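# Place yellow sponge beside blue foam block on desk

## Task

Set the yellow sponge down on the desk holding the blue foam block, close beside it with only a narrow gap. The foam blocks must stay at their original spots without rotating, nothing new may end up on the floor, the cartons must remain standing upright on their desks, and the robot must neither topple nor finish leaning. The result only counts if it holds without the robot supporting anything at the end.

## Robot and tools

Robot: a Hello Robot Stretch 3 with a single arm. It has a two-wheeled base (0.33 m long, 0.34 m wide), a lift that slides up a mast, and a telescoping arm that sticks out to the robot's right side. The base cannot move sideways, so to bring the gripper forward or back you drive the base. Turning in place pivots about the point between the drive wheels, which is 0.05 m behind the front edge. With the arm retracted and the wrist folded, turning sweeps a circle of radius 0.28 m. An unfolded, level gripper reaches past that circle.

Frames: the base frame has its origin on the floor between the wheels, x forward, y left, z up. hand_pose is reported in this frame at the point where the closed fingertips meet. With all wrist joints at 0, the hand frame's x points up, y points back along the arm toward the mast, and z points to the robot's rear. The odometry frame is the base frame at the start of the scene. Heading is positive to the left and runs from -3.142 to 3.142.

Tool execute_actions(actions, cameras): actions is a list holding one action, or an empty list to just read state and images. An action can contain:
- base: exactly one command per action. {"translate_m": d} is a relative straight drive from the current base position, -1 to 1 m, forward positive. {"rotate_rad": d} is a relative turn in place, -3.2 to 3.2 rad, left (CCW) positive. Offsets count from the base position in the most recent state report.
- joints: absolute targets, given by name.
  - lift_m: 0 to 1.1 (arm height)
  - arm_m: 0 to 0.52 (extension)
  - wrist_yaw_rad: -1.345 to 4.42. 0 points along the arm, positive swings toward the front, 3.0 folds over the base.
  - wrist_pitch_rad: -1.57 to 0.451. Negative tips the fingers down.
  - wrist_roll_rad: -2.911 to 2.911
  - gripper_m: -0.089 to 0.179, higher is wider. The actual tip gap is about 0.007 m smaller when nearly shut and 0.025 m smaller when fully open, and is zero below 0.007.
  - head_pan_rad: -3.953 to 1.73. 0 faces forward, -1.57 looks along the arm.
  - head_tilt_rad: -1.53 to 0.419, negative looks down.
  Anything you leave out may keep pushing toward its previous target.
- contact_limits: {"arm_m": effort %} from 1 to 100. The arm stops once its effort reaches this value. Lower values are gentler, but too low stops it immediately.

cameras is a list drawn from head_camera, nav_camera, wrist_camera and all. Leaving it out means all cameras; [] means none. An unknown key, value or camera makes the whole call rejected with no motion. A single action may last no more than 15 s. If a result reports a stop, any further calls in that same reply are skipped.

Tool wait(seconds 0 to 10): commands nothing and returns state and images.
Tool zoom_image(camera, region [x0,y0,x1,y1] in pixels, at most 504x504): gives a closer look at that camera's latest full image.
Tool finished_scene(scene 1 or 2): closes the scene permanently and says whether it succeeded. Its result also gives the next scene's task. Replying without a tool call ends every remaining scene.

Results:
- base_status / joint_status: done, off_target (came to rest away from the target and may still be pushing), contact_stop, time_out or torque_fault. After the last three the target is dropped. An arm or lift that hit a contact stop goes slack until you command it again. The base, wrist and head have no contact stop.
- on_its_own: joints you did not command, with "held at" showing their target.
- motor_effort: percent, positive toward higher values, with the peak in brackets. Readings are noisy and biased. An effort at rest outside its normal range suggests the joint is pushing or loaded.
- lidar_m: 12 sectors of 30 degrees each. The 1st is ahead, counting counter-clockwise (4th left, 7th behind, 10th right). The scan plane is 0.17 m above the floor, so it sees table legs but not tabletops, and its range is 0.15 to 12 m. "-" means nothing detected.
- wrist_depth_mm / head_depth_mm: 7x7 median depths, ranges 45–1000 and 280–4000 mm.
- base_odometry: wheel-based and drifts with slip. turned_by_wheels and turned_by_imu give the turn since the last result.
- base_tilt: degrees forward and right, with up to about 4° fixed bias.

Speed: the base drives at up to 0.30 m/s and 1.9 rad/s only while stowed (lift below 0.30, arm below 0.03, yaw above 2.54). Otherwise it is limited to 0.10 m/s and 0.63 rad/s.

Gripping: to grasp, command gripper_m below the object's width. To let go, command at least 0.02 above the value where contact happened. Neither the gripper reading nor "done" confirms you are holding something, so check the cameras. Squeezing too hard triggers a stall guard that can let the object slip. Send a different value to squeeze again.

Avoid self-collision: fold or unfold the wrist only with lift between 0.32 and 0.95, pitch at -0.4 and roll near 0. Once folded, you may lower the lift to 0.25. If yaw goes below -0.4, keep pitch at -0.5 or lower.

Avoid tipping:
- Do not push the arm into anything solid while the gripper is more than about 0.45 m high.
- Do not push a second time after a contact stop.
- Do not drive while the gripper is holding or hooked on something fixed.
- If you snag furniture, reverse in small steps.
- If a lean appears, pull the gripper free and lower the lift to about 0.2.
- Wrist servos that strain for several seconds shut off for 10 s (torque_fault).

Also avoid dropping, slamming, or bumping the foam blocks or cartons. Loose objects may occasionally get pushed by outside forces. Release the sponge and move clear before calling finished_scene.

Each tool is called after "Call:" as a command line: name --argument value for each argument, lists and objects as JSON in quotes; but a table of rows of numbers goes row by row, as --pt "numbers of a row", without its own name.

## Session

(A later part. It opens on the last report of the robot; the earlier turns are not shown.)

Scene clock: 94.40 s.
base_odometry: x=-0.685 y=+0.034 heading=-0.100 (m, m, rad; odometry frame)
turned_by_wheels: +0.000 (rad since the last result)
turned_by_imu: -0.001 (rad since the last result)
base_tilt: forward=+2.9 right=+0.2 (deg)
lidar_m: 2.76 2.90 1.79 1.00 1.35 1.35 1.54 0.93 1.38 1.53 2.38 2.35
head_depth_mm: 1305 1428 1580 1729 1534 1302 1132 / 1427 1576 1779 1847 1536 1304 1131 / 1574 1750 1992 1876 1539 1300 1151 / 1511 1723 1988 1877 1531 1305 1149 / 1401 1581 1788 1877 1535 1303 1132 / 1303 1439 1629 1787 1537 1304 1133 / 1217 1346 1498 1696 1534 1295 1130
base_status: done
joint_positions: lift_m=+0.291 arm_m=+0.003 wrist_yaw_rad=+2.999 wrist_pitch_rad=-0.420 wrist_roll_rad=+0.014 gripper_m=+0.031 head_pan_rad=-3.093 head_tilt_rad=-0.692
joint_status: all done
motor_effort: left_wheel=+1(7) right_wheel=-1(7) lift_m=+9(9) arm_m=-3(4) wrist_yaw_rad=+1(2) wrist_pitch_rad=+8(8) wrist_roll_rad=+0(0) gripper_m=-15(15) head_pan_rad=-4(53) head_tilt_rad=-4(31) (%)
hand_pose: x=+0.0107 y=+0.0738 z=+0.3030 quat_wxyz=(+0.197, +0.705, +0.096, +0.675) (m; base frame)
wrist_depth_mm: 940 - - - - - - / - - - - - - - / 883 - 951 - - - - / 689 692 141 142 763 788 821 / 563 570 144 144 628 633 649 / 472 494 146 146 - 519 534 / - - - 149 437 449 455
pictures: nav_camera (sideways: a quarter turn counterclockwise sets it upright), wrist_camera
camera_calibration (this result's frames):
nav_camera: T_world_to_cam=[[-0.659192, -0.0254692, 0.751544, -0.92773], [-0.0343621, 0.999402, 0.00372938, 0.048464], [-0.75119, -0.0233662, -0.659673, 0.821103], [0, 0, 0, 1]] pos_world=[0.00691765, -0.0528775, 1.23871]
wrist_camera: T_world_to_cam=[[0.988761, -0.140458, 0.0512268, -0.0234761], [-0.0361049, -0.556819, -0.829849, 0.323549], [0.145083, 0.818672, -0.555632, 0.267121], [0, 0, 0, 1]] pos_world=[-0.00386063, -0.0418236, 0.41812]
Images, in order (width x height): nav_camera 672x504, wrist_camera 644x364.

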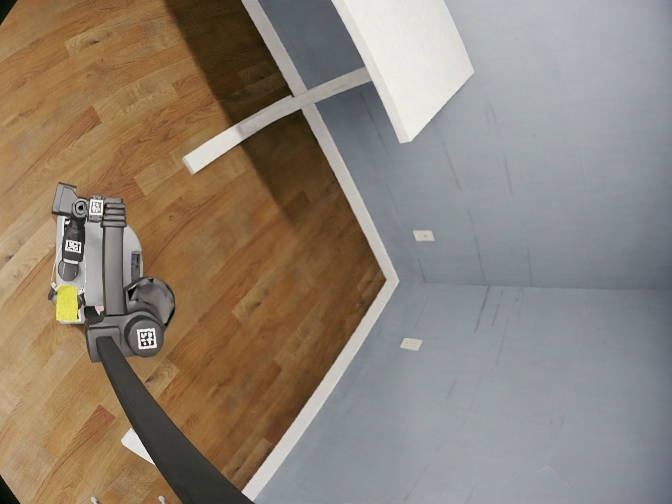

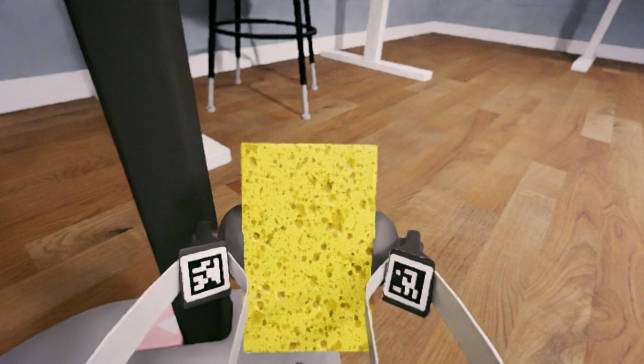

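Call:
execute_actions --actions '[{"base":{"rotate_rad":-0.3}}]' --cameras '[]'

Call:
execute_actions --actions '[{"base":{"translate_m":-1.0}}]' --cameras '[]'

Call:
execute_actions --actions '[{"base":{"rotate_rad":1.07},"joints":{"head_pan_rad":0.1,"head_tilt_rad":-0.3}}]' --cameras '["head_camera"]'

Call:
execute_actions --actions '[{"base":{"translate_m":-0.45},"joints":{"head_pan_rad":-1.57}}]' --cameras '["head_camera"]'

Scene clock: 97.30 s.
base_odometry: x=-0.685 y=+0.034 heading=-0.400 (m, m, rad; odometry frame)
turned_by_wheels: -0.300 (rad since the last result)
turned_by_imu: -0.298 (rad since the last result)
base_tilt: forward=+3.0 right=+0.2 (deg)
lidar_m: 2.35 3.11 2.91 1.00 0.96 1.35 1.41 1.42 0.92 1.45 1.54 2.38
head_depth_mm: 1130 1256 1412 1621 1534 1309 1134 / 1193 1331 1511 1710 1533 1300 1130 / 1268 1421 1635 1809 1535 1303 1155 / 1347 1531 1766 1874 1540 1303 1142 / 1439 1640 1933 1867 1537 1306 1133 / 1546 1745 1983 1872 1533 1302 1133 / 1469 1610 1763 1824 1545 1305 1128
base_status: done
joint_positions: lift_m=+0.291 arm_m=+0.003 wrist_yaw_rad=+2.999 wrist_pitch_rad=-0.420 wrist_roll_rad=+0.014 gripper_m=+0.031 head_pan_rad=-3.093 head_tilt_rad=-0.692
joint_status: not commanded
motor_effort: left_wheel=+1(8) right_wheel=-1(7) lift_m=+9(9) arm_m=-4(3) wrist_yaw_rad=+1(1) wrist_pitch_rad=+8(8) wrist_roll_rad=+0(0) gripper_m=-14(15) head_pan_rad=-4(4) head_tilt_rad=-4(5) (%)
hand_pose: x=+0.0107 y=+0.0738 z=+0.3030 quat_wxyz=(+0.197, +0.705, +0.096, +0.675) (m; base frame)
wrist_depth_mm: - - - - - - - / - - - - - - - / 764 - 959 - - - - / 680 663 142 142 762 784 815 / 557 563 143 144 617 629 650 / 475 499 146 147 - 523 531 / - - - 148 437 449 456
pictures: none
No camera images: the call's "cameras" was empty. Leave "cameras" out to get every camera's image.

Scene clock: 102.33 s.
base_odometry: x=-1.606 y=+0.424 heading=-0.400 (m, m, rad; odometry frame)
turned_by_wheels: +0.000 (rad since the last result)
turned_by_imu: -0.002 (rad since the last result)
base_tilt: forward=+2.9 right=+0.2 (deg)
lidar_m: 3.33 3.51 0.84 0.69 0.52 0.50 0.53 0.74 0.85 0.89 0.91 2.09
head_depth_mm: 406 452 508 582 681 821 1018 / 429 480 545 630 748 918 1091 / 455 512 588 690 831 1049 1155 / 484 550 636 760 935 1203 1139 / 518 594 696 843 1068 1278 1133 / 556 646 768 949 1240 1306 1128 / 599 703 853 1085 1325 1303 1132
base_status: done
joint_positions: lift_m=+0.291 arm_m=+0.003 wrist_yaw_rad=+2.999 wrist_pitch_rad=-0.420 wrist_roll_rad=+0.014 gripper_m=+0.031 head_pan_rad=-3.093 head_tilt_rad=-0.692
joint_status: not commanded
motor_effort: left_wheel=+2(7) right_wheel=-2(9) lift_m=+9(9) arm_m=-3(4) wrist_yaw_rad=+1(2) wrist_pitch_rad=+8(8) wrist_roll_rad=+0(0) gripper_m=-14(15) head_pan_rad=-4(4) head_tilt_rad=-4(4) (%)
hand_pose: x=+0.0107 y=+0.0738 z=+0.3030 quat_wxyz=(+0.197, +0.705, +0.096, +0.675) (m; base frame)
wrist_depth_mm: 415 - 732 - - - - / 438 - 797 - - - - / 455 - 818 - 893 - - / 471 552 141 141 755 801 807 / 479 554 143 144 620 626 640 / 467 495 145 146 - 520 538 / - - - 149 436 449 453
pictures: none
No camera images: the call's "cameras" was empty. Leave "cameras" out to get every camera's image.

Scene clock: 104.43 s.
base_odometry: x=-1.606 y=+0.424 heading=+0.670 (m, m, rad; odometry frame)
turned_by_wheels: +1.070 (rad since the last result)
turned_by_imu: +1.060 (rad since the last result)
base_tilt: forward=+2.9 right=+0.2 (deg)
lidar_m: 0.84 0.68 0.52 0.50 0.53 0.75 0.85 0.90 0.91 2.09 3.31 3.51
head_depth_mm: 3202 3371 3564 995 2119 1732 1385 / 3199 3402 1083 935 2030 1677 1383 / 3226 3465 1863 964 1316 1745 1387 / 3209 3376 2923 1008 926 1027 1137 / 2034 2090 1883 1012 2026 1753 1394 / 1391 1420 1435 1018 1471 1507 1352 / 1057 1071 1083 996 1105 1123 1140
base_status: done
joint_positions: lift_m=+0.291 arm_m=+0.003 wrist_yaw_rad=+2.999 wrist_pitch_rad=-0.420 wrist_roll_rad=+0.014 gripper_m=+0.031 head_pan_rad=+0.093 head_tilt_rad=-0.309
joint_status: all done
motor_effort: left_wheel=-1(9) right_wheel=+1(7) lift_m=+9(9) arm_m=-3(4) wrist_yaw_rad=+2(2) wrist_pitch_rad=+9(9) wrist_roll_rad=+0(0) gripper_m=-15(14) head_pan_rad=+4(53) head_tilt_rad=+6(34) (%)
hand_pose: x=+0.0107 y=+0.0738 z=+0.3030 quat_wxyz=(+0.197, +0.705, +0.096, +0.675) (m; base frame)
wrist_depth_mm: 455 - 475 487 500 512 531 / 491 - 518 532 549 569 582 / 533 - 562 581 607 622 654 / 574 589 141 142 660 682 721 / 557 569 143 144 623 634 652 / 474 494 145 147 - 521 534 / - - - 149 439 446 455
pictures: head_camera (sideways: a quarter turn clockwise sets it upright)
camera_calibration (this result's frames):
head_camera: T_world_to_cam=[[-0.34106, -0.00406972, -0.940033, 1.2502], [-0.0680668, 0.997473, 0.0203774, -0.0209807], [0.937574, 0.070935, -0.340475, 0.399727], [0, 0, 0, 1]] pos_world=[0.0501925, -0.00233896, 1.31176]
Images, in order (width x height): head_camera 896x504.

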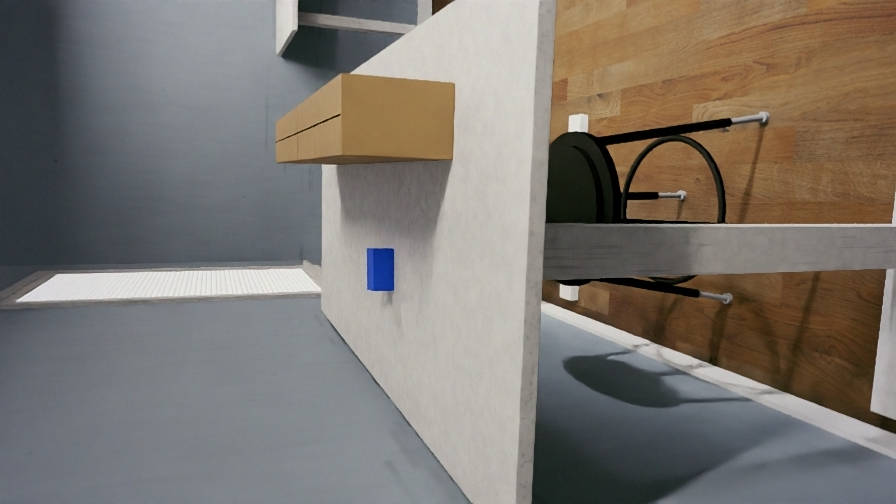

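Scene clock: 107.60 s.
base_odometry: x=-1.959 y=+0.144 heading=+0.670 (m, m, rad; odometry frame)
turned_by_wheels: +0.000 (rad since the last result)
turned_by_imu: -0.001 (rad since the last result)
base_tilt: forward=+3.0 right=+0.2 (deg)
lidar_m: 1.29 0.71 0.54 0.53 0.55 0.42 0.41 0.43 0.61 0.79 3.37 4.32
head_depth_mm: 1291 1295 1295 996 1136 1301 1279 / 2017 2030 1817 1000 1665 1682 1386 / 2681 2863 3002 1006 881 1737 1387 / 2687 2896 1884 1010 865 968 1068 / 2711 2871 1141 1017 2053 1756 1393 / 2715 2901 3072 1022 2070 1758 1393 / 2708 2916 3124 3192 2064 1759 1399
base_status: done
joint_positions: lift_m=+0.291 arm_m=+0.003 wrist_yaw_rad=+2.999 wrist_pitch_rad=-0.420 wrist_roll_rad=+0.014 gripper_m=+0.031 head_pan_rad=-1.563 head_tilt_rad=-0.309
joint_status: all done
motor_effort: left_wheel=-1(11) right_wheel=+1(3) lift_m=+9(9) arm_m=-5(3) wrist_yaw_rad=+2(2) wrist_pitch_rad=+8(8) wrist_roll_rad=+0(0) gripper_m=-15(14) head_pan_rad=-4(52) head_tilt_rad=+5(6) (%)
hand_pose: x=+0.0107 y=+0.0738 z=+0.3030 quat_wxyz=(+0.197, +0.705, +0.096, +0.675) (m; base frame)
wrist_depth_mm: 473 - 493 508 521 532 556 / 503 - 538 558 574 592 608 / 538 - 594 601 634 650 681 / 527 619 141 142 691 716 734 / 515 570 143 144 618 629 648 / 468 492 146 147 - 525 536 / - - - 149 434 449 452
pictures: head_camera (sideways: a quarter turn clockwise sets it upright)
camera_calibration (this result's frames):
head_camera: T_world_to_cam=[[0.0249057, 0.339577, -0.940249, 1.24825], [0.99965, -0.0168516, 0.0203931, -0.0275142], [-0.00891964, -0.940427, -0.339878, 0.404723], [0, 0, 0, 1]] pos_world=[0.0000259981, -0.0437285, 1.31178]
Images, in order (width x height): head_camera 896x504.

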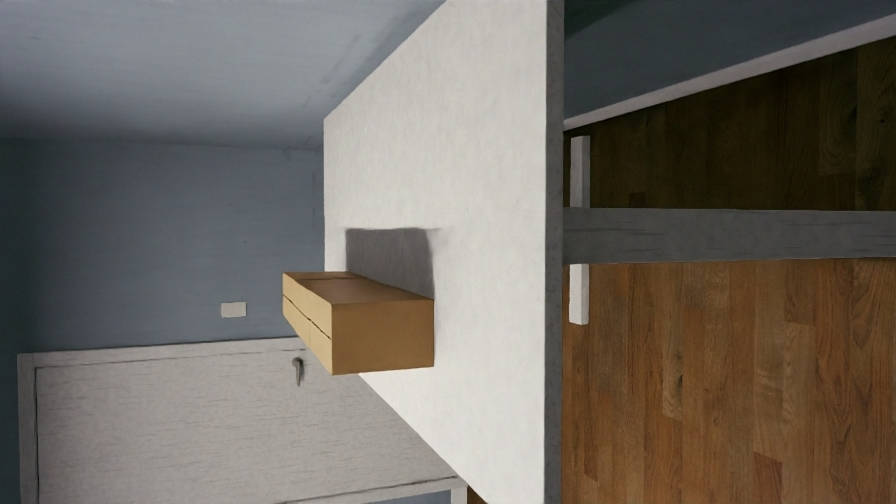

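Call:
execute_actions --actions '[{"base":{"translate_m":0.6}}]' --cameras '[]'

Call:
execute_actions --actions '[{"joints":{"lift_m":0.9}}]' --cameras '[]'

Call:
execute_actions --actions '[{"joints":{"wrist_yaw_rad":0}}]' --cameras '[]'

Call:
execute_actions --actions '[{"joints":{"lift_m":1.1,"wrist_pitch_rad":-0.9},"base":{"translate_m":0.27}}]' --cameras '[]'

Call:
execute_actions --actions '[{"joints":{"wrist_pitch_rad":-0.3},"base":{"rotate_rad":1.52}}]' --cameras '[]'

Call:
execute_actions --actions '[{"joints":{"arm_m":0.3,"wrist_yaw_rad":-0.4,"head_tilt_rad":-0.36},"base":{"translate_m":0.12}}]' --cameras '["head_camera","wrist_camera"]'

Scene clock: 113.93 s.
base_odometry: x=-1.488 y=+0.517 heading=+0.670 (m, m, rad; odometry frame)
turned_by_wheels: +0.000 (rad since the last result)
turned_by_imu: +0.001 (rad since the last result)
base_tilt: forward=+3.0 right=+0.2 (deg)
lidar_m: 0.69 0.67 0.51 0.50 0.52 0.74 1.00 1.06 0.99 3.21 3.28 3.37
head_depth_mm: 2698 2843 1286 999 2126 1740 1389 / 2711 2883 1631 2901 2270 1749 1390 / 2729 2903 3127 3294 2355 1740 1389 / 2740 2893 3123 3271 2351 1747 1395 / 2709 2922 3113 3283 2361 1747 1393 / 2729 2913 3147 3283 2361 1751 1397 / 2752 2921 3122 3289 2377 1763 1399
base_status: done
joint_positions: lift_m=+0.291 arm_m=+0.003 wrist_yaw_rad=+2.999 wrist_pitch_rad=-0.420 wrist_roll_rad=+0.014 gripper_m=+0.031 head_pan_rad=-1.563 head_tilt_rad=-0.309
joint_status: not commanded
motor_effort: left_wheel=-1(7) right_wheel=+1(7) lift_m=+9(9) arm_m=-4(4) wrist_yaw_rad=+2(1) wrist_pitch_rad=+8(8) wrist_roll_rad=+0(0) gripper_m=-15(14) head_pan_rad=-4(4) head_tilt_rad=+5(5) (%)
hand_pose: x=+0.0107 y=+0.0738 z=+0.3030 quat_wxyz=(+0.197, +0.705, +0.096, +0.675) (m; base frame)
wrist_depth_mm: 445 - 471 484 492 506 525 / 482 - 510 526 539 556 576 / 531 - 552 563 592 614 638 / 569 585 141 142 643 679 689 / 564 570 143 144 624 629 626 / 475 495 145 147 - 522 537 / - - - 149 437 449 455
pictures: none
No camera images: the call's "cameras" was empty. Leave "cameras" out to get every camera's image.

Scene clock: 120.30 s.
base_odometry: x=-1.488 y=+0.517 heading=+0.670 (m, m, rad; odometry frame)
turned_by_wheels: +0.000 (rad since the last result)
turned_by_imu: +0.000 (rad since the last result)
base_tilt: forward=+2.9 right=+0.2 (deg)
lidar_m: 0.69 0.67 0.51 0.50 0.52 0.74 1.00 1.05 0.99 3.20 3.28 3.37
head_depth_mm: 2703 2830 1284 994 2121 1737 1408 / 2707 2877 1630 2897 2277 1739 1387 / 2737 2917 3101 3288 2337 1755 1390 / 2709 2887 3117 3264 2346 1747 1388 / 2723 2917 3108 3210 2363 1761 1391 / 2726 2895 3123 3298 2364 1749 1401 / 2752 2950 3148 3258 2378 1764 1400
base_status: not commanded
joint_positions: lift_m=+0.899 arm_m=+0.003 wrist_yaw_rad=+2.999 wrist_pitch_rad=-0.419 wrist_roll_rad=+0.014 gripper_m=+0.031 head_pan_rad=-1.563 head_tilt_rad=-0.309
joint_status: all done
motor_effort: left_wheel=-1(2) right_wheel=+1(1) lift_m=+38(43) arm_m=-4(4) wrist_yaw_rad=+1(2) wrist_pitch_rad=+8(8) wrist_roll_rad=+0(0) gripper_m=-14(14) head_pan_rad=-4(4) head_tilt_rad=+5(5) (%)
hand_pose: x=+0.0107 y=+0.0738 z=+0.9116 quat_wxyz=(+0.197, +0.705, +0.096, +0.675) (m; base frame)
wrist_depth_mm: 447 - 470 479 495 506 526 / 481 - 505 527 549 554 576 / 530 - 552 565 594 614 642 / 578 596 141 142 666 689 715 / 645 663 143 144 747 782 830 / 721 738 145 146 - 904 970 / 823 881 148 149 - - -
pictures: none
No camera images: the call's "cameras" was empty. Leave "cameras" out to get every camera's image.

Scene clock: 122.80 s.
base_odometry: x=-1.488 y=+0.517 heading=+0.670 (m, m, rad; odometry frame)
turned_by_wheels: +0.000 (rad since the last result)
turned_by_imu: +0.000 (rad since the last result)
base_tilt: forward=+2.9 right=+0.1 (deg)
lidar_m: 0.69 0.67 0.51 0.50 0.52 0.74 1.00 1.06 0.99 3.21 3.25 3.38
head_depth_mm: 2694 2854 1283 994 2122 1728 1412 / 2695 2873 1631 2897 2277 1742 1385 / 2723 2907 3046 3257 2343 1750 - / 2715 2896 3111 3266 2359 1744 - / 2722 2906 3094 3280 2362 1753 1394 / 2735 2930 3127 3324 2385 1752 1397 / 2766 2940 3133 3259 2369 1761 1396
base_status: not commanded
joint_positions: lift_m=+0.899 arm_m=+0.003 wrist_yaw_rad=+0.002 wrist_pitch_rad=-0.419 wrist_roll_rad=+0.014 gripper_m=+0.031 head_pan_rad=-1.563 head_tilt_rad=-0.309
joint_status: all done
motor_effort: left_wheel=-2(2) right_wheel=+1(1) lift_m=+38(38) arm_m=-4(3) wrist_yaw_rad=-2(3) wrist_pitch_rad=+8(8) wrist_roll_rad=+0(0) gripper_m=-15(15) head_pan_rad=-4(4) head_tilt_rad=+5(5) (%)
hand_pose: x=-0.0210 y=-0.3724 z=+0.9116 quat_wxyz=(+0.687, +0.147, -0.696, -0.148) (m; base frame)
wrist_depth_mm: - - - - - 719 895 / - - - - - - 473 / - - - - - - 615 / - - - 142 - - 680 / - - 144 144 - - - / - - 146 146 - - - / - - - 149 - - -
pictures: none
No camera images: the call's "cameras" was empty. Leave "cameras" out to get every camera's image.

Scene clock: 126.47 s.
base_odometry: x=-1.277 y=+0.684 heading=+0.670 (m, m, rad; odometry frame)
turned_by_wheels: +0.000 (rad since the last result)
turned_by_imu: +0.000 (rad since the last result)
base_tilt: forward=+3.0 right=+0.3 (deg)
lidar_m: 0.42 0.65 0.49 0.48 0.51 0.72 1.27 1.17 1.90 3.22 3.17 0.86
head_depth_mm: 2700 2857 - - - - - / 2708 2884 - - - - - / 2714 2896 - - - - - / 2724 2888 3091 3240 - 1808 - / 2732 2916 3122 3300 2362 1754 1359 / 2755 2932 3143 3315 2360 1752 1389 / 2757 2901 3086 3138 2386 1751 1399
base_status: done
joint_positions: lift_m=+1.096 arm_m=+0.003 wrist_yaw_rad=+0.002 wrist_pitch_rad=-0.908 wrist_roll_rad=+0.014 gripper_m=+0.031 head_pan_rad=-1.563 head_tilt_rad=-0.309
joint_status: all done
joint sent to its limit — the command would take lift_m past its upper limit, so that joint was sent only as far as its limit.
motor_effort: left_wheel=-2(4) right_wheel=+1(5) lift_m=+38(40) arm_m=-4(4) wrist_yaw_rad=-2(1) wrist_pitch_rad=+3(6) wrist_roll_rad=+0(0) gripper_m=-14(15) head_pan_rad=-3(3) head_tilt_rad=+5(5) (%)
hand_pose: x=-0.0213 y=-0.2868 z=+1.0183 quat_wxyz=(+0.632, +0.309, -0.639, -0.312) (m; base frame)
wrist_depth_mm: - - - - - - - / - - - - - - - / - - - - - - - / - - - 142 - - - / - - 143 144 - - - / - - 146 146 - - - / - - - 149 - - -
pictures: none
No camera images: the call's "cameras" was empty. Leave "cameras" out to get every camera's image.

Scene clock: 129.80 s.
base_odometry: x=-1.277 y=+0.684 heading=+2.190 (m, m, rad; odometry frame)
turned_by_wheels: +1.520 (rad since the last result)
turned_by_imu: +1.513 (rad since the last result)
base_tilt: forward=+3.0 right=+0.2 (deg)
lidar_m: 0.48 0.50 0.68 1.27 1.18 1.17 3.23 3.17 3.12 0.42 0.44 0.50
head_depth_mm: 2944 3107 - - - - - / 2922 3073 - - - - - / 2924 3079 - - - - - / 2925 3085 3245 - - 477 397 / 2897 3062 3214 1014 627 486 386 / 2277 2234 1996 948 661 487 387 / 1490 1463 1447 1023 661 489 388
base_status: done
joint_positions: lift_m=+1.096 arm_m=+0.003 wrist_yaw_rad=+0.002 wrist_pitch_rad=-0.322 wrist_roll_rad=+0.014 gripper_m=+0.031 head_pan_rad=-1.563 head_tilt_rad=-0.309
joint_status: all done
motor_effort: left_wheel=-1(6) right_wheel=+1(6) lift_m=+38(38) arm_m=-4(4) wrist_yaw_rad=-2(1) wrist_pitch_rad=+10(10) wrist_roll_rad=+0(0) gripper_m=-14(15) head_pan_rad=-4(4) head_tilt_rad=+5(5) (%)
hand_pose: x=-0.0211 y=-0.3836 z=+1.1311 quat_wxyz=(+0.693, +0.113, -0.702, -0.114) (m; base frame)
wrist_depth_mm: 586 850 - - - - - / 593 872 - - - - - / 599 764 820 487 360 - - / 538 567 521 141 351 - - / 427 441 144 144 408 - - / 353 358 146 147 - 405 - / 300 304 297 149 319 327 -
pictures: none
No camera images: the call's "cameras" was empty. Leave "cameras" out to get every camera's image.

Scene clock: 133.20 s.
base_odometry: x=-1.346 y=+0.782 heading=+2.190 (m, m, rad; odometry frame)
turned_by_wheels: +0.000 (rad since the last result)
turned_by_imu: +0.000 (rad since the last result)
base_tilt: forward=+2.9 right=+0.2 (deg)
lidar_m: 0.36 0.38 0.52 1.27 1.32 1.26 3.34 3.26 0.89 0.42 0.51 0.38
head_depth_mm: 2884 - 831 568 597 457 402 / 2892 3035 836 659 604 458 403 / 2877 - - 834 605 459 403 / 2899 3063 1704 896 609 460 403 / 2867 3024 1707 898 608 460 404 / 1735 1706 1516 901 612 462 405 / 1123 1106 1093 906 611 462 406
base_status: done
joint_positions: lift_m=+1.096 arm_m=+0.300 wrist_yaw_rad=-0.399 wrist_pitch_rad=-0.322 wrist_roll_rad=+0.014 gripper_m=+0.031 head_pan_rad=-1.563 head_tilt_rad=-0.356
joint_status: all done
motor_effort: left_wheel=-2(4) right_wheel=+1(4) lift_m=+38(38) arm_m=+6(6) wrist_yaw_rad=-1(3) wrist_pitch_rad=+9(10) wrist_roll_rad=+0(0) gripper_m=-14(14) head_pan_rad=-3(3) head_tilt_rad=-2(11) (%)
hand_pose: x=-0.1130 y=-0.6616 z=+1.1313 quat_wxyz=(+0.657, -0.029, -0.711, -0.249) (m; base frame)
wrist_depth_mm: - - - - - - - / - - 803 - - - - / 762 788 701 350 - - - / 543 562 517 141 237 263 - / 404 403 144 144 186 186 199 / 351 356 146 146 - 150 152 / 297 307 296 148 196 133 132
pictures: head_camera (sideways: a quarter turn clockwise sets it upright), wrist_camera
camera_calibration (this result's frames):
head_camera: T_world_to_cam=[[0.0246127, 0.383262, -0.923312, 1.22615], [0.999655, -0.0179013, 0.019217, -0.0259819], [-0.00916338, -0.923466, -0.38357, 0.461585], [0, 0, 0, 1]] pos_world=[0.0000238654, -0.044142, 1.30967]
wrist_camera: T_world_to_cam=[[-0.919067, 0.390767, 0.051164, 0.0890743], [0.143229, 0.452139, -0.880373, 1.34188], [-0.367153, -0.801793, -0.471515, 0.122169], [0, 0, 0, 1]] pos_world=[-0.0654767, -0.543569, 1.2344]
Images, in order (width x height): head_camera 896x504, wrist_camera 644x364.

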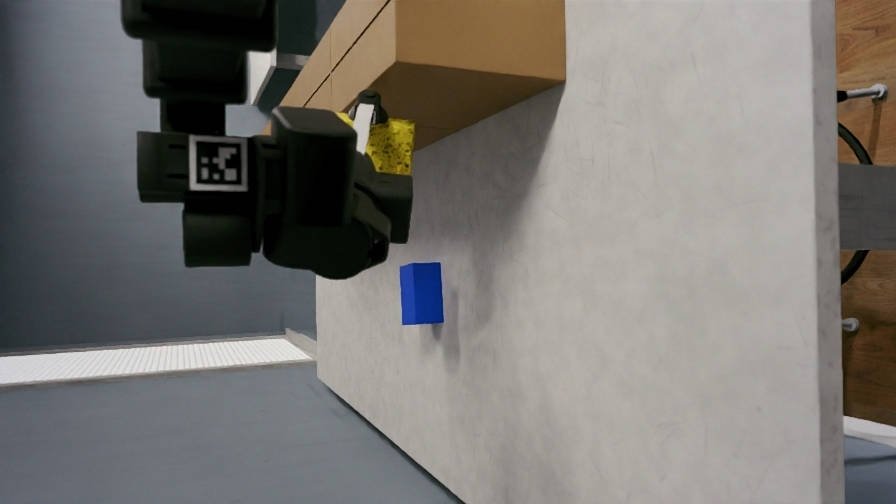

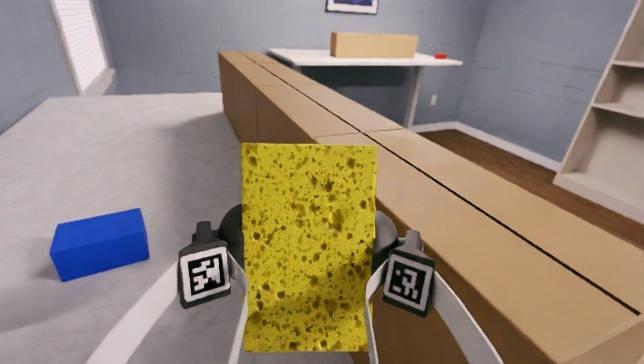

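Call:
execute_actions --actions '[{"joints":{"wrist_yaw_rad":0},"base":{"translate_m":0.08}}]' --cameras '[]'

Call:
execute_actions --actions '[{"joints":{"arm_m":0.5,"wrist_pitch_rad":-1.15}}]' --cameras '[]'

Call:
execute_actions --actions '[{"joints":{"gripper_m":0.12}}]' --cameras '["wrist_camera"]'

Call:
execute_actions --actions '[{"joints":{"wrist_pitch_rad":-0.08}}]' --cameras '[]'

Call:
execute_actions --actions '[{"joints":{"arm_m":0.22,"gripper_m":0}}]' --cameras '[]'

Call:
execute_actions --actions '[{"joints":{"lift_m":0.895}}]' --cameras '["wrist_camera"]'

Call:
execute_actions --actions '[{"joints":{"arm_m":0.355}}]' --cameras '[]'

Call:
execute_actions --actions '[{"joints":{"lift_m":1.1,"arm_m":0.33}}]' --cameras '[]'

Call:
execute_actions --actions '[{"joints":{"wrist_pitch_rad":-0.6,"wrist_yaw_rad":0.5,"arm_m":0.52}}]' --cameras '["wrist_camera"]'

Scene clock: 138.53 s.
base_odometry: x=-1.393 y=+0.847 heading=+2.190 (m, m, rad; odometry frame)
turned_by_wheels: +0.000 (rad since the last result)
turned_by_imu: +0.000 (rad since the last result)
base_tilt: forward=+3.0 right=+0.2 (deg)
lidar_m: 0.28 0.29 0.40 1.11 1.32 1.32 3.43 3.36 0.44 0.43 0.40 0.29
head_depth_mm: 2904 - 827 708 603 457 403 / 2881 3028 1040 876 605 458 403 / 2899 - - 889 605 459 403 / 2886 3037 - 863 607 460 404 / 2837 2835 1709 897 609 460 405 / 1372 1337 1302 901 611 462 405 / 877 866 855 795 613 463 406
base_status: done
joint_positions: lift_m=+1.096 arm_m=+0.300 wrist_yaw_rad=-0.002 wrist_pitch_rad=-0.322 wrist_roll_rad=+0.014 gripper_m=+0.031 head_pan_rad=-1.563 head_tilt_rad=-0.356
joint_status: all done
motor_effort: left_wheel=-1(2) right_wheel=+0(6) lift_m=+38(38) arm_m=+6(7) wrist_yaw_rad=+2(4) wrist_pitch_rad=+9(9) wrist_roll_rad=+0(0) gripper_m=-15(15) head_pan_rad=-4(3) head_tilt_rad=-2(2) (%)
hand_pose: x=-0.0220 y=-0.6801 z=+1.1313 quat_wxyz=(+0.693, +0.112, -0.703, -0.115) (m; base frame)
wrist_depth_mm: 359 526 - - - - - / 361 534 - - 845 - - / 365 539 824 876 709 416 - / 367 509 518 142 561 368 277 / 370 443 144 144 475 365 251 / 346 359 146 146 - 361 249 / 301 305 296 149 319 319 248
pictures: none
No camera images: the call's "cameras" was empty. Leave "cameras" out to get every camera's image.

Scene clock: 141.23 s.
base_odometry: x=-1.393 y=+0.847 heading=+2.190 (m, m, rad; odometry frame)
turned_by_wheels: +0.000 (rad since the last result)
turned_by_imu: +0.000 (rad since the last result)
base_tilt: forward=+2.9 right=+0.2 (deg)
lidar_m: 0.28 0.29 0.40 1.11 1.32 1.32 3.43 3.36 0.44 0.43 0.40 0.29
head_depth_mm: 2928 - 828 707 603 457 402 / 2888 3027 1119 876 605 458 403 / 2900 3038 1447 890 605 459 403 / 2884 3074 - 738 608 460 404 / 2817 2820 1697 898 609 461 405 / 1368 1335 1308 900 610 462 405 / 877 867 855 793 611 462 406
base_status: not commanded
joint_positions: lift_m=+1.096 arm_m=+0.500 wrist_yaw_rad=-0.002 wrist_pitch_rad=-1.153 wrist_roll_rad=+0.014 gripper_m=+0.031 head_pan_rad=-1.563 head_tilt_rad=-0.356
joint_status: all done
motor_effort: left_wheel=-1(1) right_wheel=+1(1) lift_m=+38(38) arm_m=+6(6) wrist_yaw_rad=+3(1) wrist_pitch_rad=+1(7) wrist_roll_rad=+0(0) gripper_m=-15(14) head_pan_rad=-4(4) head_tilt_rad=-2(2) (%)
hand_pose: x=-0.0218 y=-0.7265 z=+0.9911 quat_wxyz=(+0.588, +0.382, -0.597, -0.389) (m; base frame)
wrist_depth_mm: 235 238 241 242 248 253 252 / 225 228 231 235 238 242 243 / 215 217 221 224 228 231 233 / 206 209 207 142 218 221 225 / 199 200 144 144 210 211 215 / 191 194 146 147 - 203 206 / 185 187 187 149 193 197 198
pictures: none
No camera images: the call's "cameras" was empty. Leave "cameras" out to get every camera's image.

Scene clock: 142.63 s.
base_odometry: x=-1.393 y=+0.847 heading=+2.190 (m, m, rad; odometry frame)
turned_by_wheels: +0.000 (rad since the last result)
turned_by_imu: +0.000 (rad since the last result)
base_tilt: forward=+3.0 right=+0.2 (deg)
lidar_m: 0.28 0.29 0.40 1.11 1.32 1.32 3.43 3.36 0.44 0.43 0.40 0.29
head_depth_mm: 2900 - 826 708 602 457 402 / 2908 2995 1118 876 604 458 402 / 2896 3030 1448 890 604 459 403 / 2893 3051 - 783 607 460 404 / 2844 2834 1714 895 609 461 405 / 1361 1337 1306 900 610 461 405 / 878 865 855 796 612 463 406
base_status: not commanded
joint_positions: lift_m=+1.096 arm_m=+0.500 wrist_yaw_rad=-0.002 wrist_pitch_rad=-1.153 wrist_roll_rad=+0.014 gripper_m=+0.120 head_pan_rad=-1.563 head_tilt_rad=-0.356
joint_status: all done
motor_effort: left_wheel=-2(1) right_wheel=+1(1) lift_m=+38(38) arm_m=+6(6) wrist_yaw_rad=+1(2) wrist_pitch_rad=+1(1) wrist_roll_rad=+0(0) gripper_m=+0(85) head_pan_rad=-4(4) head_tilt_rad=-3(2) (%)
hand_pose: x=-0.0218 y=-0.7265 z=+0.9911 quat_wxyz=(+0.588, +0.382, -0.597, -0.389) (m; base frame)
wrist_depth_mm: 235 239 242 241 247 253 252 / 225 227 230 234 237 241 241 / 215 219 220 223 228 230 233 / 206 209 210 169 217 221 223 / 199 201 201 162 210 213 214 / 191 - 194 156 200 205 206 / 184 187 187 152 194 195 198
pictures: wrist_camera
camera_calibration (this result's frames):
wrist_camera: T_world_to_cam=[[-0.998752, -0.0335448, 0.0370039, -0.0905003], [-0.0415831, 0.968873, -0.244042, 0.975491], [-0.0276657, -0.245276, -0.969058, 0.942347], [0, 0, 0, 1]] pos_world=[-0.0237527, -0.717028, 1.1546]
Images, in order (width x height): wrist_camera 644x364.

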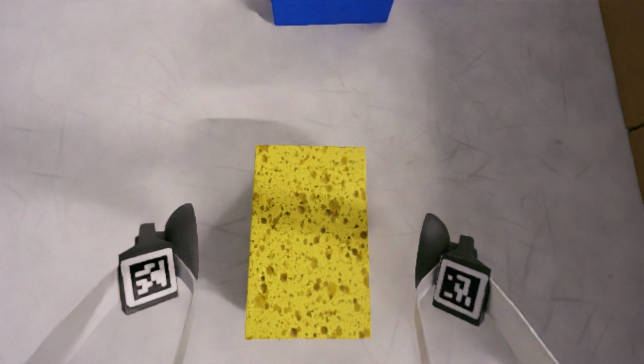

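Scene clock: 144.00 s.
base_odometry: x=-1.393 y=+0.847 heading=+2.190 (m, m, rad; odometry frame)
turned_by_wheels: +0.000 (rad since the last result)
turned_by_imu: +0.000 (rad since the last result)
base_tilt: forward=+3.0 right=+0.3 (deg)
lidar_m: 0.28 0.29 0.40 1.11 1.32 1.32 3.43 3.34 0.44 0.43 0.40 0.29
head_depth_mm: 2936 - 826 710 602 456 402 / 2885 3020 1119 875 603 458 402 / 2899 3004 1445 891 605 460 403 / 2894 3047 1497 790 606 460 404 / 2833 2854 1701 897 610 460 404 / 1370 1337 1305 902 610 461 405 / 879 867 854 793 612 462 405
base_status: not commanded
joint_positions: lift_m=+1.096 arm_m=+0.500 wrist_yaw_rad=-0.002 wrist_pitch_rad=-0.103 wrist_roll_rad=+0.014 gripper_m=+0.120 head_pan_rad=-1.563 head_tilt_rad=-0.356
joint_status: all done
motor_effort: left_wheel=-1(2) right_wheel=+1(1) lift_m=+38(38) arm_m=+6(6) wrist_yaw_rad=+2(1) wrist_pitch_rad=+10(9) wrist_roll_rad=+0(0) gripper_m=+0(1) head_pan_rad=-4(4) head_tilt_rad=-2(1) (%)
hand_pose: x=-0.0219 y=-0.8970 z=+1.1849 quat_wxyz=(+0.701, +0.036, -0.711, -0.037) (m; base frame)
wrist_depth_mm: 359 528 - - - - - / 363 532 - - - - - / 363 541 - - - - - / 365 546 966 - 700 604 - / 372 498 683 712 686 386 338 / 366 - 505 526 525 333 263 / 352 395 400 408 417 385 249
pictures: none
No camera images: the call's "cameras" was empty. Leave "cameras" out to get every camera's image.

Scene clock: 147.30 s.
base_odometry: x=-1.393 y=+0.847 heading=+2.190 (m, m, rad; odometry frame)
turned_by_wheels: +0.000 (rad since the last result)
turned_by_imu: +0.000 (rad since the last result)
base_tilt: forward=+2.9 right=+0.2 (deg)
lidar_m: 0.28 0.29 0.40 1.11 1.32 1.32 3.43 3.35 0.44 0.43 0.40 0.29
head_depth_mm: 2922 - 951 707 602 456 402 / 2907 - - 876 603 458 403 / 2871 - - 837 606 459 403 / 2906 3058 - 762 607 460 404 / 2808 2850 1706 898 610 460 405 / 1367 1339 1303 900 609 462 405 / 877 864 855 793 611 464 406
base_status: not commanded
joint_positions: lift_m=+1.096 arm_m=+0.220 wrist_yaw_rad=-0.001 wrist_pitch_rad=-0.102 wrist_roll_rad=+0.014 gripper_m=+0.000 head_pan_rad=-1.563 head_tilt_rad=-0.356
joint_status: all done
motor_effort: left_wheel=-2(1) right_wheel=+1(1) lift_m=+38(38) arm_m=-4(6) wrist_yaw_rad=+1(2) wrist_pitch_rad=+9(9) wrist_roll_rad=+0(0) gripper_m=-2(86) head_pan_rad=-4(4) head_tilt_rad=-2(2) (%)
hand_pose: x=-0.0216 y=-0.6178 z=+1.1851 quat_wxyz=(+0.702, +0.036, -0.711, -0.037) (m; base frame)
wrist_depth_mm: 360 529 - - - - - / 363 534 - - - - - / 363 536 - - - - - / 366 550 970 - 697 622 - / 371 557 687 815 633 389 344 / 373 488 504 - 534 362 261 / 367 393 402 389 418 359 246
pictures: none
No camera images: the call's "cameras" was empty. Leave "cameras" out to get every camera's image.

Scene clock: 149.97 s.
base_odometry: x=-1.393 y=+0.847 heading=+2.190 (m, m, rad; odometry frame)
turned_by_wheels: +0.000 (rad since the last result)
turned_by_imu: +0.000 (rad since the last result)
base_tilt: forward=+3.0 right=+0.2 (deg)
lidar_m: 0.28 0.29 0.40 1.11 1.32 1.32 3.43 3.34 0.44 0.43 0.40 0.29
head_depth_mm: 2904 3114 831 709 647 - 1238 / 2915 3120 1122 876 - 429 402 / 2905 3090 1496 893 - 429 403 / 2892 3113 1698 894 - 444 404 / 2834 2849 1700 895 608 461 405 / 1363 1341 1306 903 611 461 405 / 879 868 854 796 613 462 406
base_status: not commanded
joint_positions: lift_m=+0.896 arm_m=+0.220 wrist_yaw_rad=-0.001 wrist_pitch_rad=-0.101 wrist_roll_rad=+0.014 gripper_m=+0.000 head_pan_rad=-1.563 head_tilt_rad=-0.356
joint_status: all done
motor_effort: left_wheel=-1(1) right_wheel=+1(1) lift_m=+9(32) arm_m=-4(4) wrist_yaw_rad=+1(1) wrist_pitch_rad=+9(9) wrist_roll_rad=+0(0) gripper_m=-2(2) head_pan_rad=-3(4) head_tilt_rad=-2(1) (%)
hand_pose: x=-0.0216 y=-0.6178 z=+0.9845 quat_wxyz=(+0.702, +0.036, -0.711, -0.037) (m; base frame)
wrist_depth_mm: 359 523 - - - - - / 360 527 - - - 380 258 / 364 540 873 - 687 374 254 / 340 368 388 276 439 361 253 / 234 242 248 227 269 280 248 / 176 179 182 - 196 200 206 / 141 143 146 149 152 155 159
pictures: wrist_camera
camera_calibration (this result's frames):
wrist_camera: T_world_to_cam=[[-0.998678, 0.0146408, 0.0492776, -0.0687988], [-0.0435392, 0.268745, -0.962227, 1.14305], [-0.0273309, -0.9631, -0.267752, -0.1713], [0, 0, 0, 1]] pos_world=[-0.0236219, -0.471162, 1.0574]
Images, in order (width x height): wrist_camera 644x364.

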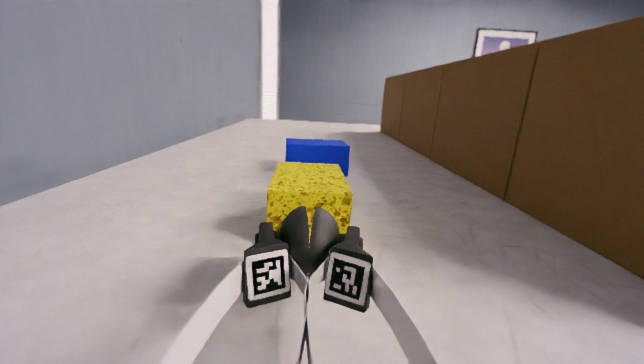

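Scene clock: 152.20 s.
base_odometry: x=-1.393 y=+0.847 heading=+2.190 (m, m, rad; odometry frame)
turned_by_wheels: +0.000 (rad since the last result)
turned_by_imu: +0.000 (rad since the last result)
base_tilt: forward=+2.9 right=+0.2 (deg)
lidar_m: 0.28 0.29 0.40 1.11 1.32 1.32 3.42 3.35 0.44 0.43 0.40 0.29
head_depth_mm: 2903 3121 828 709 631 - 402 / 2925 3114 1115 951 554 450 402 / 2886 3142 1495 1030 555 459 403 / 2879 3116 1689 904 568 460 404 / 2837 2833 1712 898 609 461 405 / 1364 1344 1306 900 611 462 405 / 880 866 856 796 612 463 406
base_status: not commanded
joint_positions: lift_m=+0.896 arm_m=+0.355 wrist_yaw_rad=-0.001 wrist_pitch_rad=-0.101 wrist_roll_rad=+0.014 gripper_m=+0.000 head_pan_rad=-1.563 head_tilt_rad=-0.356
joint_status: all done
motor_effort: left_wheel=-1(1) right_wheel=+1(1) lift_m=+9(9) arm_m=+6(5) wrist_yaw_rad=+2(2) wrist_pitch_rad=+9(9) wrist_roll_rad=+0(0) gripper_m=-3(2) head_pan_rad=-3(4) head_tilt_rad=-2(2) (%)
hand_pose: x=-0.0216 y=-0.7521 z=+0.9846 quat_wxyz=(+0.702, +0.036, -0.711, -0.037) (m; base frame)
wrist_depth_mm: 358 519 - - - - - / 361 531 - - - 381 258 / 362 539 854 - 687 376 256 / 339 368 388 251 432 364 254 / 233 240 248 181 268 279 247 / 175 178 182 - 195 199 204 / 140 142 145 148 152 155 159
pictures: none
No camera images: the call's "cameras" was empty. Leave "cameras" out to get every camera's image.

Scene clock: 154.87 s.
base_odometry: x=-1.393 y=+0.847 heading=+2.190 (m, m, rad; odometry frame)
turned_by_wheels: +0.000 (rad since the last result)
turned_by_imu: +0.000 (rad since the last result)
base_tilt: forward=+3.0 right=+0.2 (deg)
lidar_m: 0.28 0.29 0.40 1.11 1.32 1.32 3.42 3.36 0.44 0.43 0.40 0.29
head_depth_mm: 2886 - 826 708 602 458 402 / 2891 3040 1041 877 604 458 403 / 2906 - 1339 892 606 459 403 / 2889 3048 1500 793 606 460 404 / 2824 2842 1700 897 609 461 405 / 1370 1337 1306 898 610 462 405 / 879 867 856 794 612 463 406
base_status: not commanded
joint_positions: lift_m=+1.096 arm_m=+0.330 wrist_yaw_rad=-0.001 wrist_pitch_rad=-0.101 wrist_roll_rad=+0.014 gripper_m=+0.000 head_pan_rad=-1.563 head_tilt_rad=-0.356
joint_status: all done
joint sent to its limit — the command would take lift_m past its upper limit, so that joint was sent only as far as its limit.
motor_effort: left_wheel=-1(1) right_wheel=+1(1) lift_m=+38(37) arm_m=-4(3) wrist_yaw_rad=+1(1) wrist_pitch_rad=+9(9) wrist_roll_rad=+0(0) gripper_m=-2(2) head_pan_rad=-4(4) head_tilt_rad=-2(2) (%)
hand_pose: x=-0.0216 y=-0.7278 z=+1.1852 quat_wxyz=(+0.702, +0.036, -0.711, -0.037) (m; base frame)
wrist_depth_mm: 359 526 - - - - - / 358 532 - - - - - / 362 534 - - - - - / 365 545 980 - 699 615 - / 372 551 695 816 632 391 344 / 374 485 502 - 532 364 261 / 368 396 404 384 419 357 250
pictures: none
No camera images: the call's "cameras" was empty. Leave "cameras" out to get every camera's image.

Scene clock: 157.50 s.
base_odometry: x=-1.393 y=+0.847 heading=+2.190 (m, m, rad; odometry frame)
turned_by_wheels: +0.000 (rad since the last result)
turned_by_imu: +0.000 (rad since the last result)
base_tilt: forward=+3.0 right=+0.3 (deg)
lidar_m: 0.28 0.29 0.40 1.11 1.32 1.32 3.43 3.36 0.44 0.43 0.40 0.29
head_depth_mm: 2885 - 826 708 602 457 402 / 2894 3045 1118 876 604 458 402 / 2895 3040 1464 889 606 458 403 / 2895 3042 1227 792 607 460 404 / 2824 2783 1929 898 609 461 404 / 1370 1334 1307 899 610 461 405 / 882 865 856 795 612 463 405
base_status: not commanded
joint_positions: lift_m=+1.096 arm_m=+0.520 wrist_yaw_rad=+0.499 wrist_pitch_rad=-0.612 wrist_roll_rad=+0.014 gripper_m=+0.000 head_pan_rad=-1.563 head_tilt_rad=-0.356
joint_status: all done
motor_effort: left_wheel=-1(2) right_wheel=+1(1) lift_m=+38(38) arm_m=+6(8) wrist_yaw_rad=+1(3) wrist_pitch_rad=+4(8) wrist_roll_rad=+0(0) gripper_m=-2(3) head_pan_rad=-4(4) head_tilt_rad=-2(2) (%)
hand_pose: x=+0.0722 y=-0.8367 z=+1.0682 quat_wxyz=(+0.702, +0.373, -0.605, -0.043) (m; base frame)
wrist_depth_mm: 205 250 335 510 741 790 - / 218 268 368 521 569 579 599 / 228 286 394 437 445 460 474 / 242 306 358 363 370 380 389 / 258 301 305 327 309 322 331 / 262 263 265 - 243 234 286 / 232 235 239 242 224 239 253
pictures: wrist_camera
camera_calibration (this result's frames):
wrist_camera: T_world_to_cam=[[-0.871556, -0.487746, 0.0499385, -0.406292], [-0.375193, 0.597912, -0.70833, 1.31466], [0.315626, -0.636086, -0.704113, 0.357806], [0, 0, 0, 1]] pos_world=[0.0262113, -0.756621, 1.20344]
Images, in order (width x height): wrist_camera 644x364.

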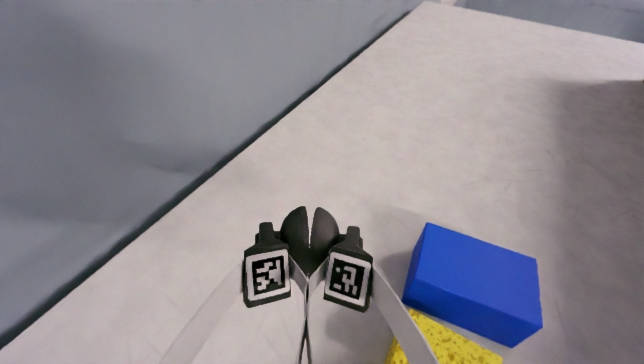

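Call:
execute_actions --actions '[{"joints":{"wrist_pitch_rad":-0.08,"wrist_yaw_rad":0,"arm_m":0.33}}]' --cameras '[]'

Call:
execute_actions --actions '[{"joints":{"lift_m":0.895}}]' --cameras '[]'

Call:
execute_actions --actions '[{"joints":{"arm_m":0.37}}]' --cameras '[]'

Call:
execute_actions --actions '[{"joints":{"arm_m":0.3}}]' --cameras '[]'

Call:
finished_scene --scene 2

Scene clock: 162.20 s.
base_odometry: x=-1.393 y=+0.847 heading=+2.190 (m, m, rad; odometry frame)
turned_by_wheels: +0.000 (rad since the last result)
turned_by_imu: +0.000 (rad since the last result)
base_tilt: forward=+3.0 right=+0.3 (deg)
lidar_m: 0.28 0.29 0.40 1.11 1.32 1.32 3.43 3.38 0.44 0.43 0.40 0.29
head_depth_mm: 2926 - 818 707 603 457 402 / 2894 3118 1036 878 604 458 403 / 2890 - 1341 892 606 459 404 / 2894 3047 1504 791 607 460 403 / 2825 2830 1702 899 607 461 405 / 1371 1335 1306 899 609 462 405 / 877 866 858 793 611 463 406
base_status: not commanded
joint_positions: lift_m=+1.096 arm_m=+0.330 wrist_yaw_rad=+0.001 wrist_pitch_rad=-0.102 wrist_roll_rad=+0.014 gripper_m=+0.000 head_pan_rad=-1.563 head_tilt_rad=-0.356
joint_status: all done
motor_effort: left_wheel=-1(1) right_wheel=+1(1) lift_m=+38(38) arm_m=-4(5) wrist_yaw_rad=-1(2) wrist_pitch_rad=+9(9) wrist_roll_rad=+0(0) gripper_m=-3(2) head_pan_rad=-4(4) head_tilt_rad=-2(2) (%)
hand_pose: x=-0.0212 y=-0.7278 z=+1.1851 quat_wxyz=(+0.702, +0.036, -0.711, -0.036) (m; base frame)
wrist_depth_mm: 357 522 - - - - - / 358 531 - - - - - / 362 539 - - - - - / 365 543 967 - 705 609 - / 369 551 682 825 637 393 343 / 372 486 502 - 532 364 261 / 367 398 401 382 421 359 249
pictures: none
No camera images: the call's "cameras" was empty. Leave "cameras" out to get every camera's image.

Scene clock: 164.87 s.
base_odometry: x=-1.393 y=+0.847 heading=+2.190 (m, m, rad; odometry frame)
turned_by_wheels: +0.000 (rad since the last result)
turned_by_imu: +0.000 (rad since the last result)
base_tilt: forward=+2.9 right=+0.2 (deg)
lidar_m: 0.28 0.29 0.40 1.11 1.32 1.32 3.43 3.36 0.44 0.43 0.40 0.29
head_depth_mm: 2914 3117 830 708 630 - 810 / 2897 3124 1114 952 554 450 403 / 2915 3100 1492 1030 544 458 403 / 2873 3075 1690 903 570 460 404 / 2840 2844 1699 896 608 461 405 / 1364 1333 1303 903 610 462 405 / 880 868 856 793 611 462 406
base_status: not commanded
joint_positions: lift_m=+0.896 arm_m=+0.330 wrist_yaw_rad=+0.001 wrist_pitch_rad=-0.102 wrist_roll_rad=+0.014 gripper_m=+0.000 head_pan_rad=-1.563 head_tilt_rad=-0.356
joint_status: all done
motor_effort: left_wheel=-1(1) right_wheel=+1(1) lift_m=+9(36) arm_m=-4(4) wrist_yaw_rad=+0(1) wrist_pitch_rad=+9(9) wrist_roll_rad=+0(0) gripper_m=-3(2) head_pan_rad=-4(4) head_tilt_rad=-3(2) (%)
hand_pose: x=-0.0212 y=-0.7278 z=+0.9845 quat_wxyz=(+0.702, +0.036, -0.711, -0.036) (m; base frame)
wrist_depth_mm: 355 525 - - - - - / 360 532 - - - 382 259 / 363 538 826 - 680 379 256 / 340 369 387 251 437 363 253 / 234 241 248 207 268 278 246 / 176 179 182 - 195 199 205 / 140 142 145 148 152 155 158
pictures: none
No camera images: the call's "cameras" was empty. Leave "cameras" out to get every camera's image.

Scene clock: 166.23 s.
base_odometry: x=-1.393 y=+0.847 heading=+2.190 (m, m, rad; odometry frame)
turned_by_wheels: +0.000 (rad since the last result)
turned_by_imu: +0.000 (rad since the last result)
base_tilt: forward=+3.0 right=+0.3 (deg)
lidar_m: 0.28 0.29 0.40 1.11 1.32 1.32 3.42 3.36 0.44 0.43 0.40 0.29
head_depth_mm: 2929 3119 829 709 647 - 1233 / 2901 3123 1120 949 578 450 402 / 2897 3139 1494 1029 578 459 403 / 2873 3120 1693 904 580 460 404 / 2825 2850 1702 899 607 461 404 / 1364 1336 1304 902 611 462 405 / 876 867 855 793 613 463 406
base_status: not commanded
joint_positions: lift_m=+0.896 arm_m=+0.370 wrist_yaw_rad=+0.001 wrist_pitch_rad=-0.102 wrist_roll_rad=+0.014 gripper_m=+0.000 head_pan_rad=-1.563 head_tilt_rad=-0.356
joint_status: all done
motor_effort: left_wheel=-2(1) right_wheel=+1(1) lift_m=+9(9) arm_m=+7(8) wrist_yaw_rad=-1(1) wrist_pitch_rad=+9(9) wrist_roll_rad=+0(0) gripper_m=-2(3) head_pan_rad=-3(4) head_tilt_rad=-2(2) (%)
hand_pose: x=-0.0212 y=-0.7671 z=+0.9845 quat_wxyz=(+0.702, +0.036, -0.711, -0.036) (m; base frame)
wrist_depth_mm: 356 524 - - - - - / 361 528 - - - 387 259 / 361 536 839 - 701 381 256 / 338 369 389 250 439 362 255 / 234 241 248 181 268 277 248 / 176 178 181 - 195 198 205 / 140 143 145 148 151 154 158
pictures: none
No camera images: the call's "cameras" was empty. Leave "cameras" out to get every camera's image.

Scene clock: 167.93 s.
base_odometry: x=-1.393 y=+0.847 heading=+2.190 (m, m, rad; odometry frame)
turned_by_wheels: +0.000 (rad since the last result)
turned_by_imu: +0.000 (rad since the last result)
base_tilt: forward=+2.9 right=+0.3 (deg)
lidar_m: 0.28 0.29 0.40 1.11 1.32 1.32 3.43 3.38 0.44 0.43 0.40 0.29
head_depth_mm: 2915 3108 828 708 630 - 402 / 2912 3111 1121 950 - 450 403 / 2899 3121 1489 1026 - 460 403 / 2893 3122 1688 894 581 460 404 / 2809 2833 1711 899 609 460 404 / 1369 1340 1305 899 610 462 405 / 875 868 855 795 612 462 405
base_status: not commanded
joint_positions: lift_m=+0.896 arm_m=+0.300 wrist_yaw_rad=+0.001 wrist_pitch_rad=-0.102 wrist_roll_rad=+0.014 gripper_m=+0.000 head_pan_rad=-1.563 head_tilt_rad=-0.356
joint_status: all done
motor_effort: left_wheel=-1(1) right_wheel=+1(1) lift_m=+9(9) arm_m=-4(4) wrist_yaw_rad=+0(0) wrist_pitch_rad=+9(9) wrist_roll_rad=+0(0) gripper_m=-2(3) head_pan_rad=-3(4) head_tilt_rad=-2(2) (%)
hand_pose: x=-0.0212 y=-0.6978 z=+0.9845 quat_wxyz=(+0.702, +0.036, -0.711, -0.036) (m; base frame)
wrist_depth_mm: 355 524 - - - - - / 359 529 - - - 383 259 / 364 540 837 - 692 378 257 / 339 370 388 273 434 363 254 / 234 241 251 262 268 278 248 / 176 178 182 - 195 199 205 / 140 143 145 148 152 155 158
pictures: none
No camera images: the call's "cameras" was empty. Leave "cameras" out to get every camera's image.

The scene is finished: the task was done.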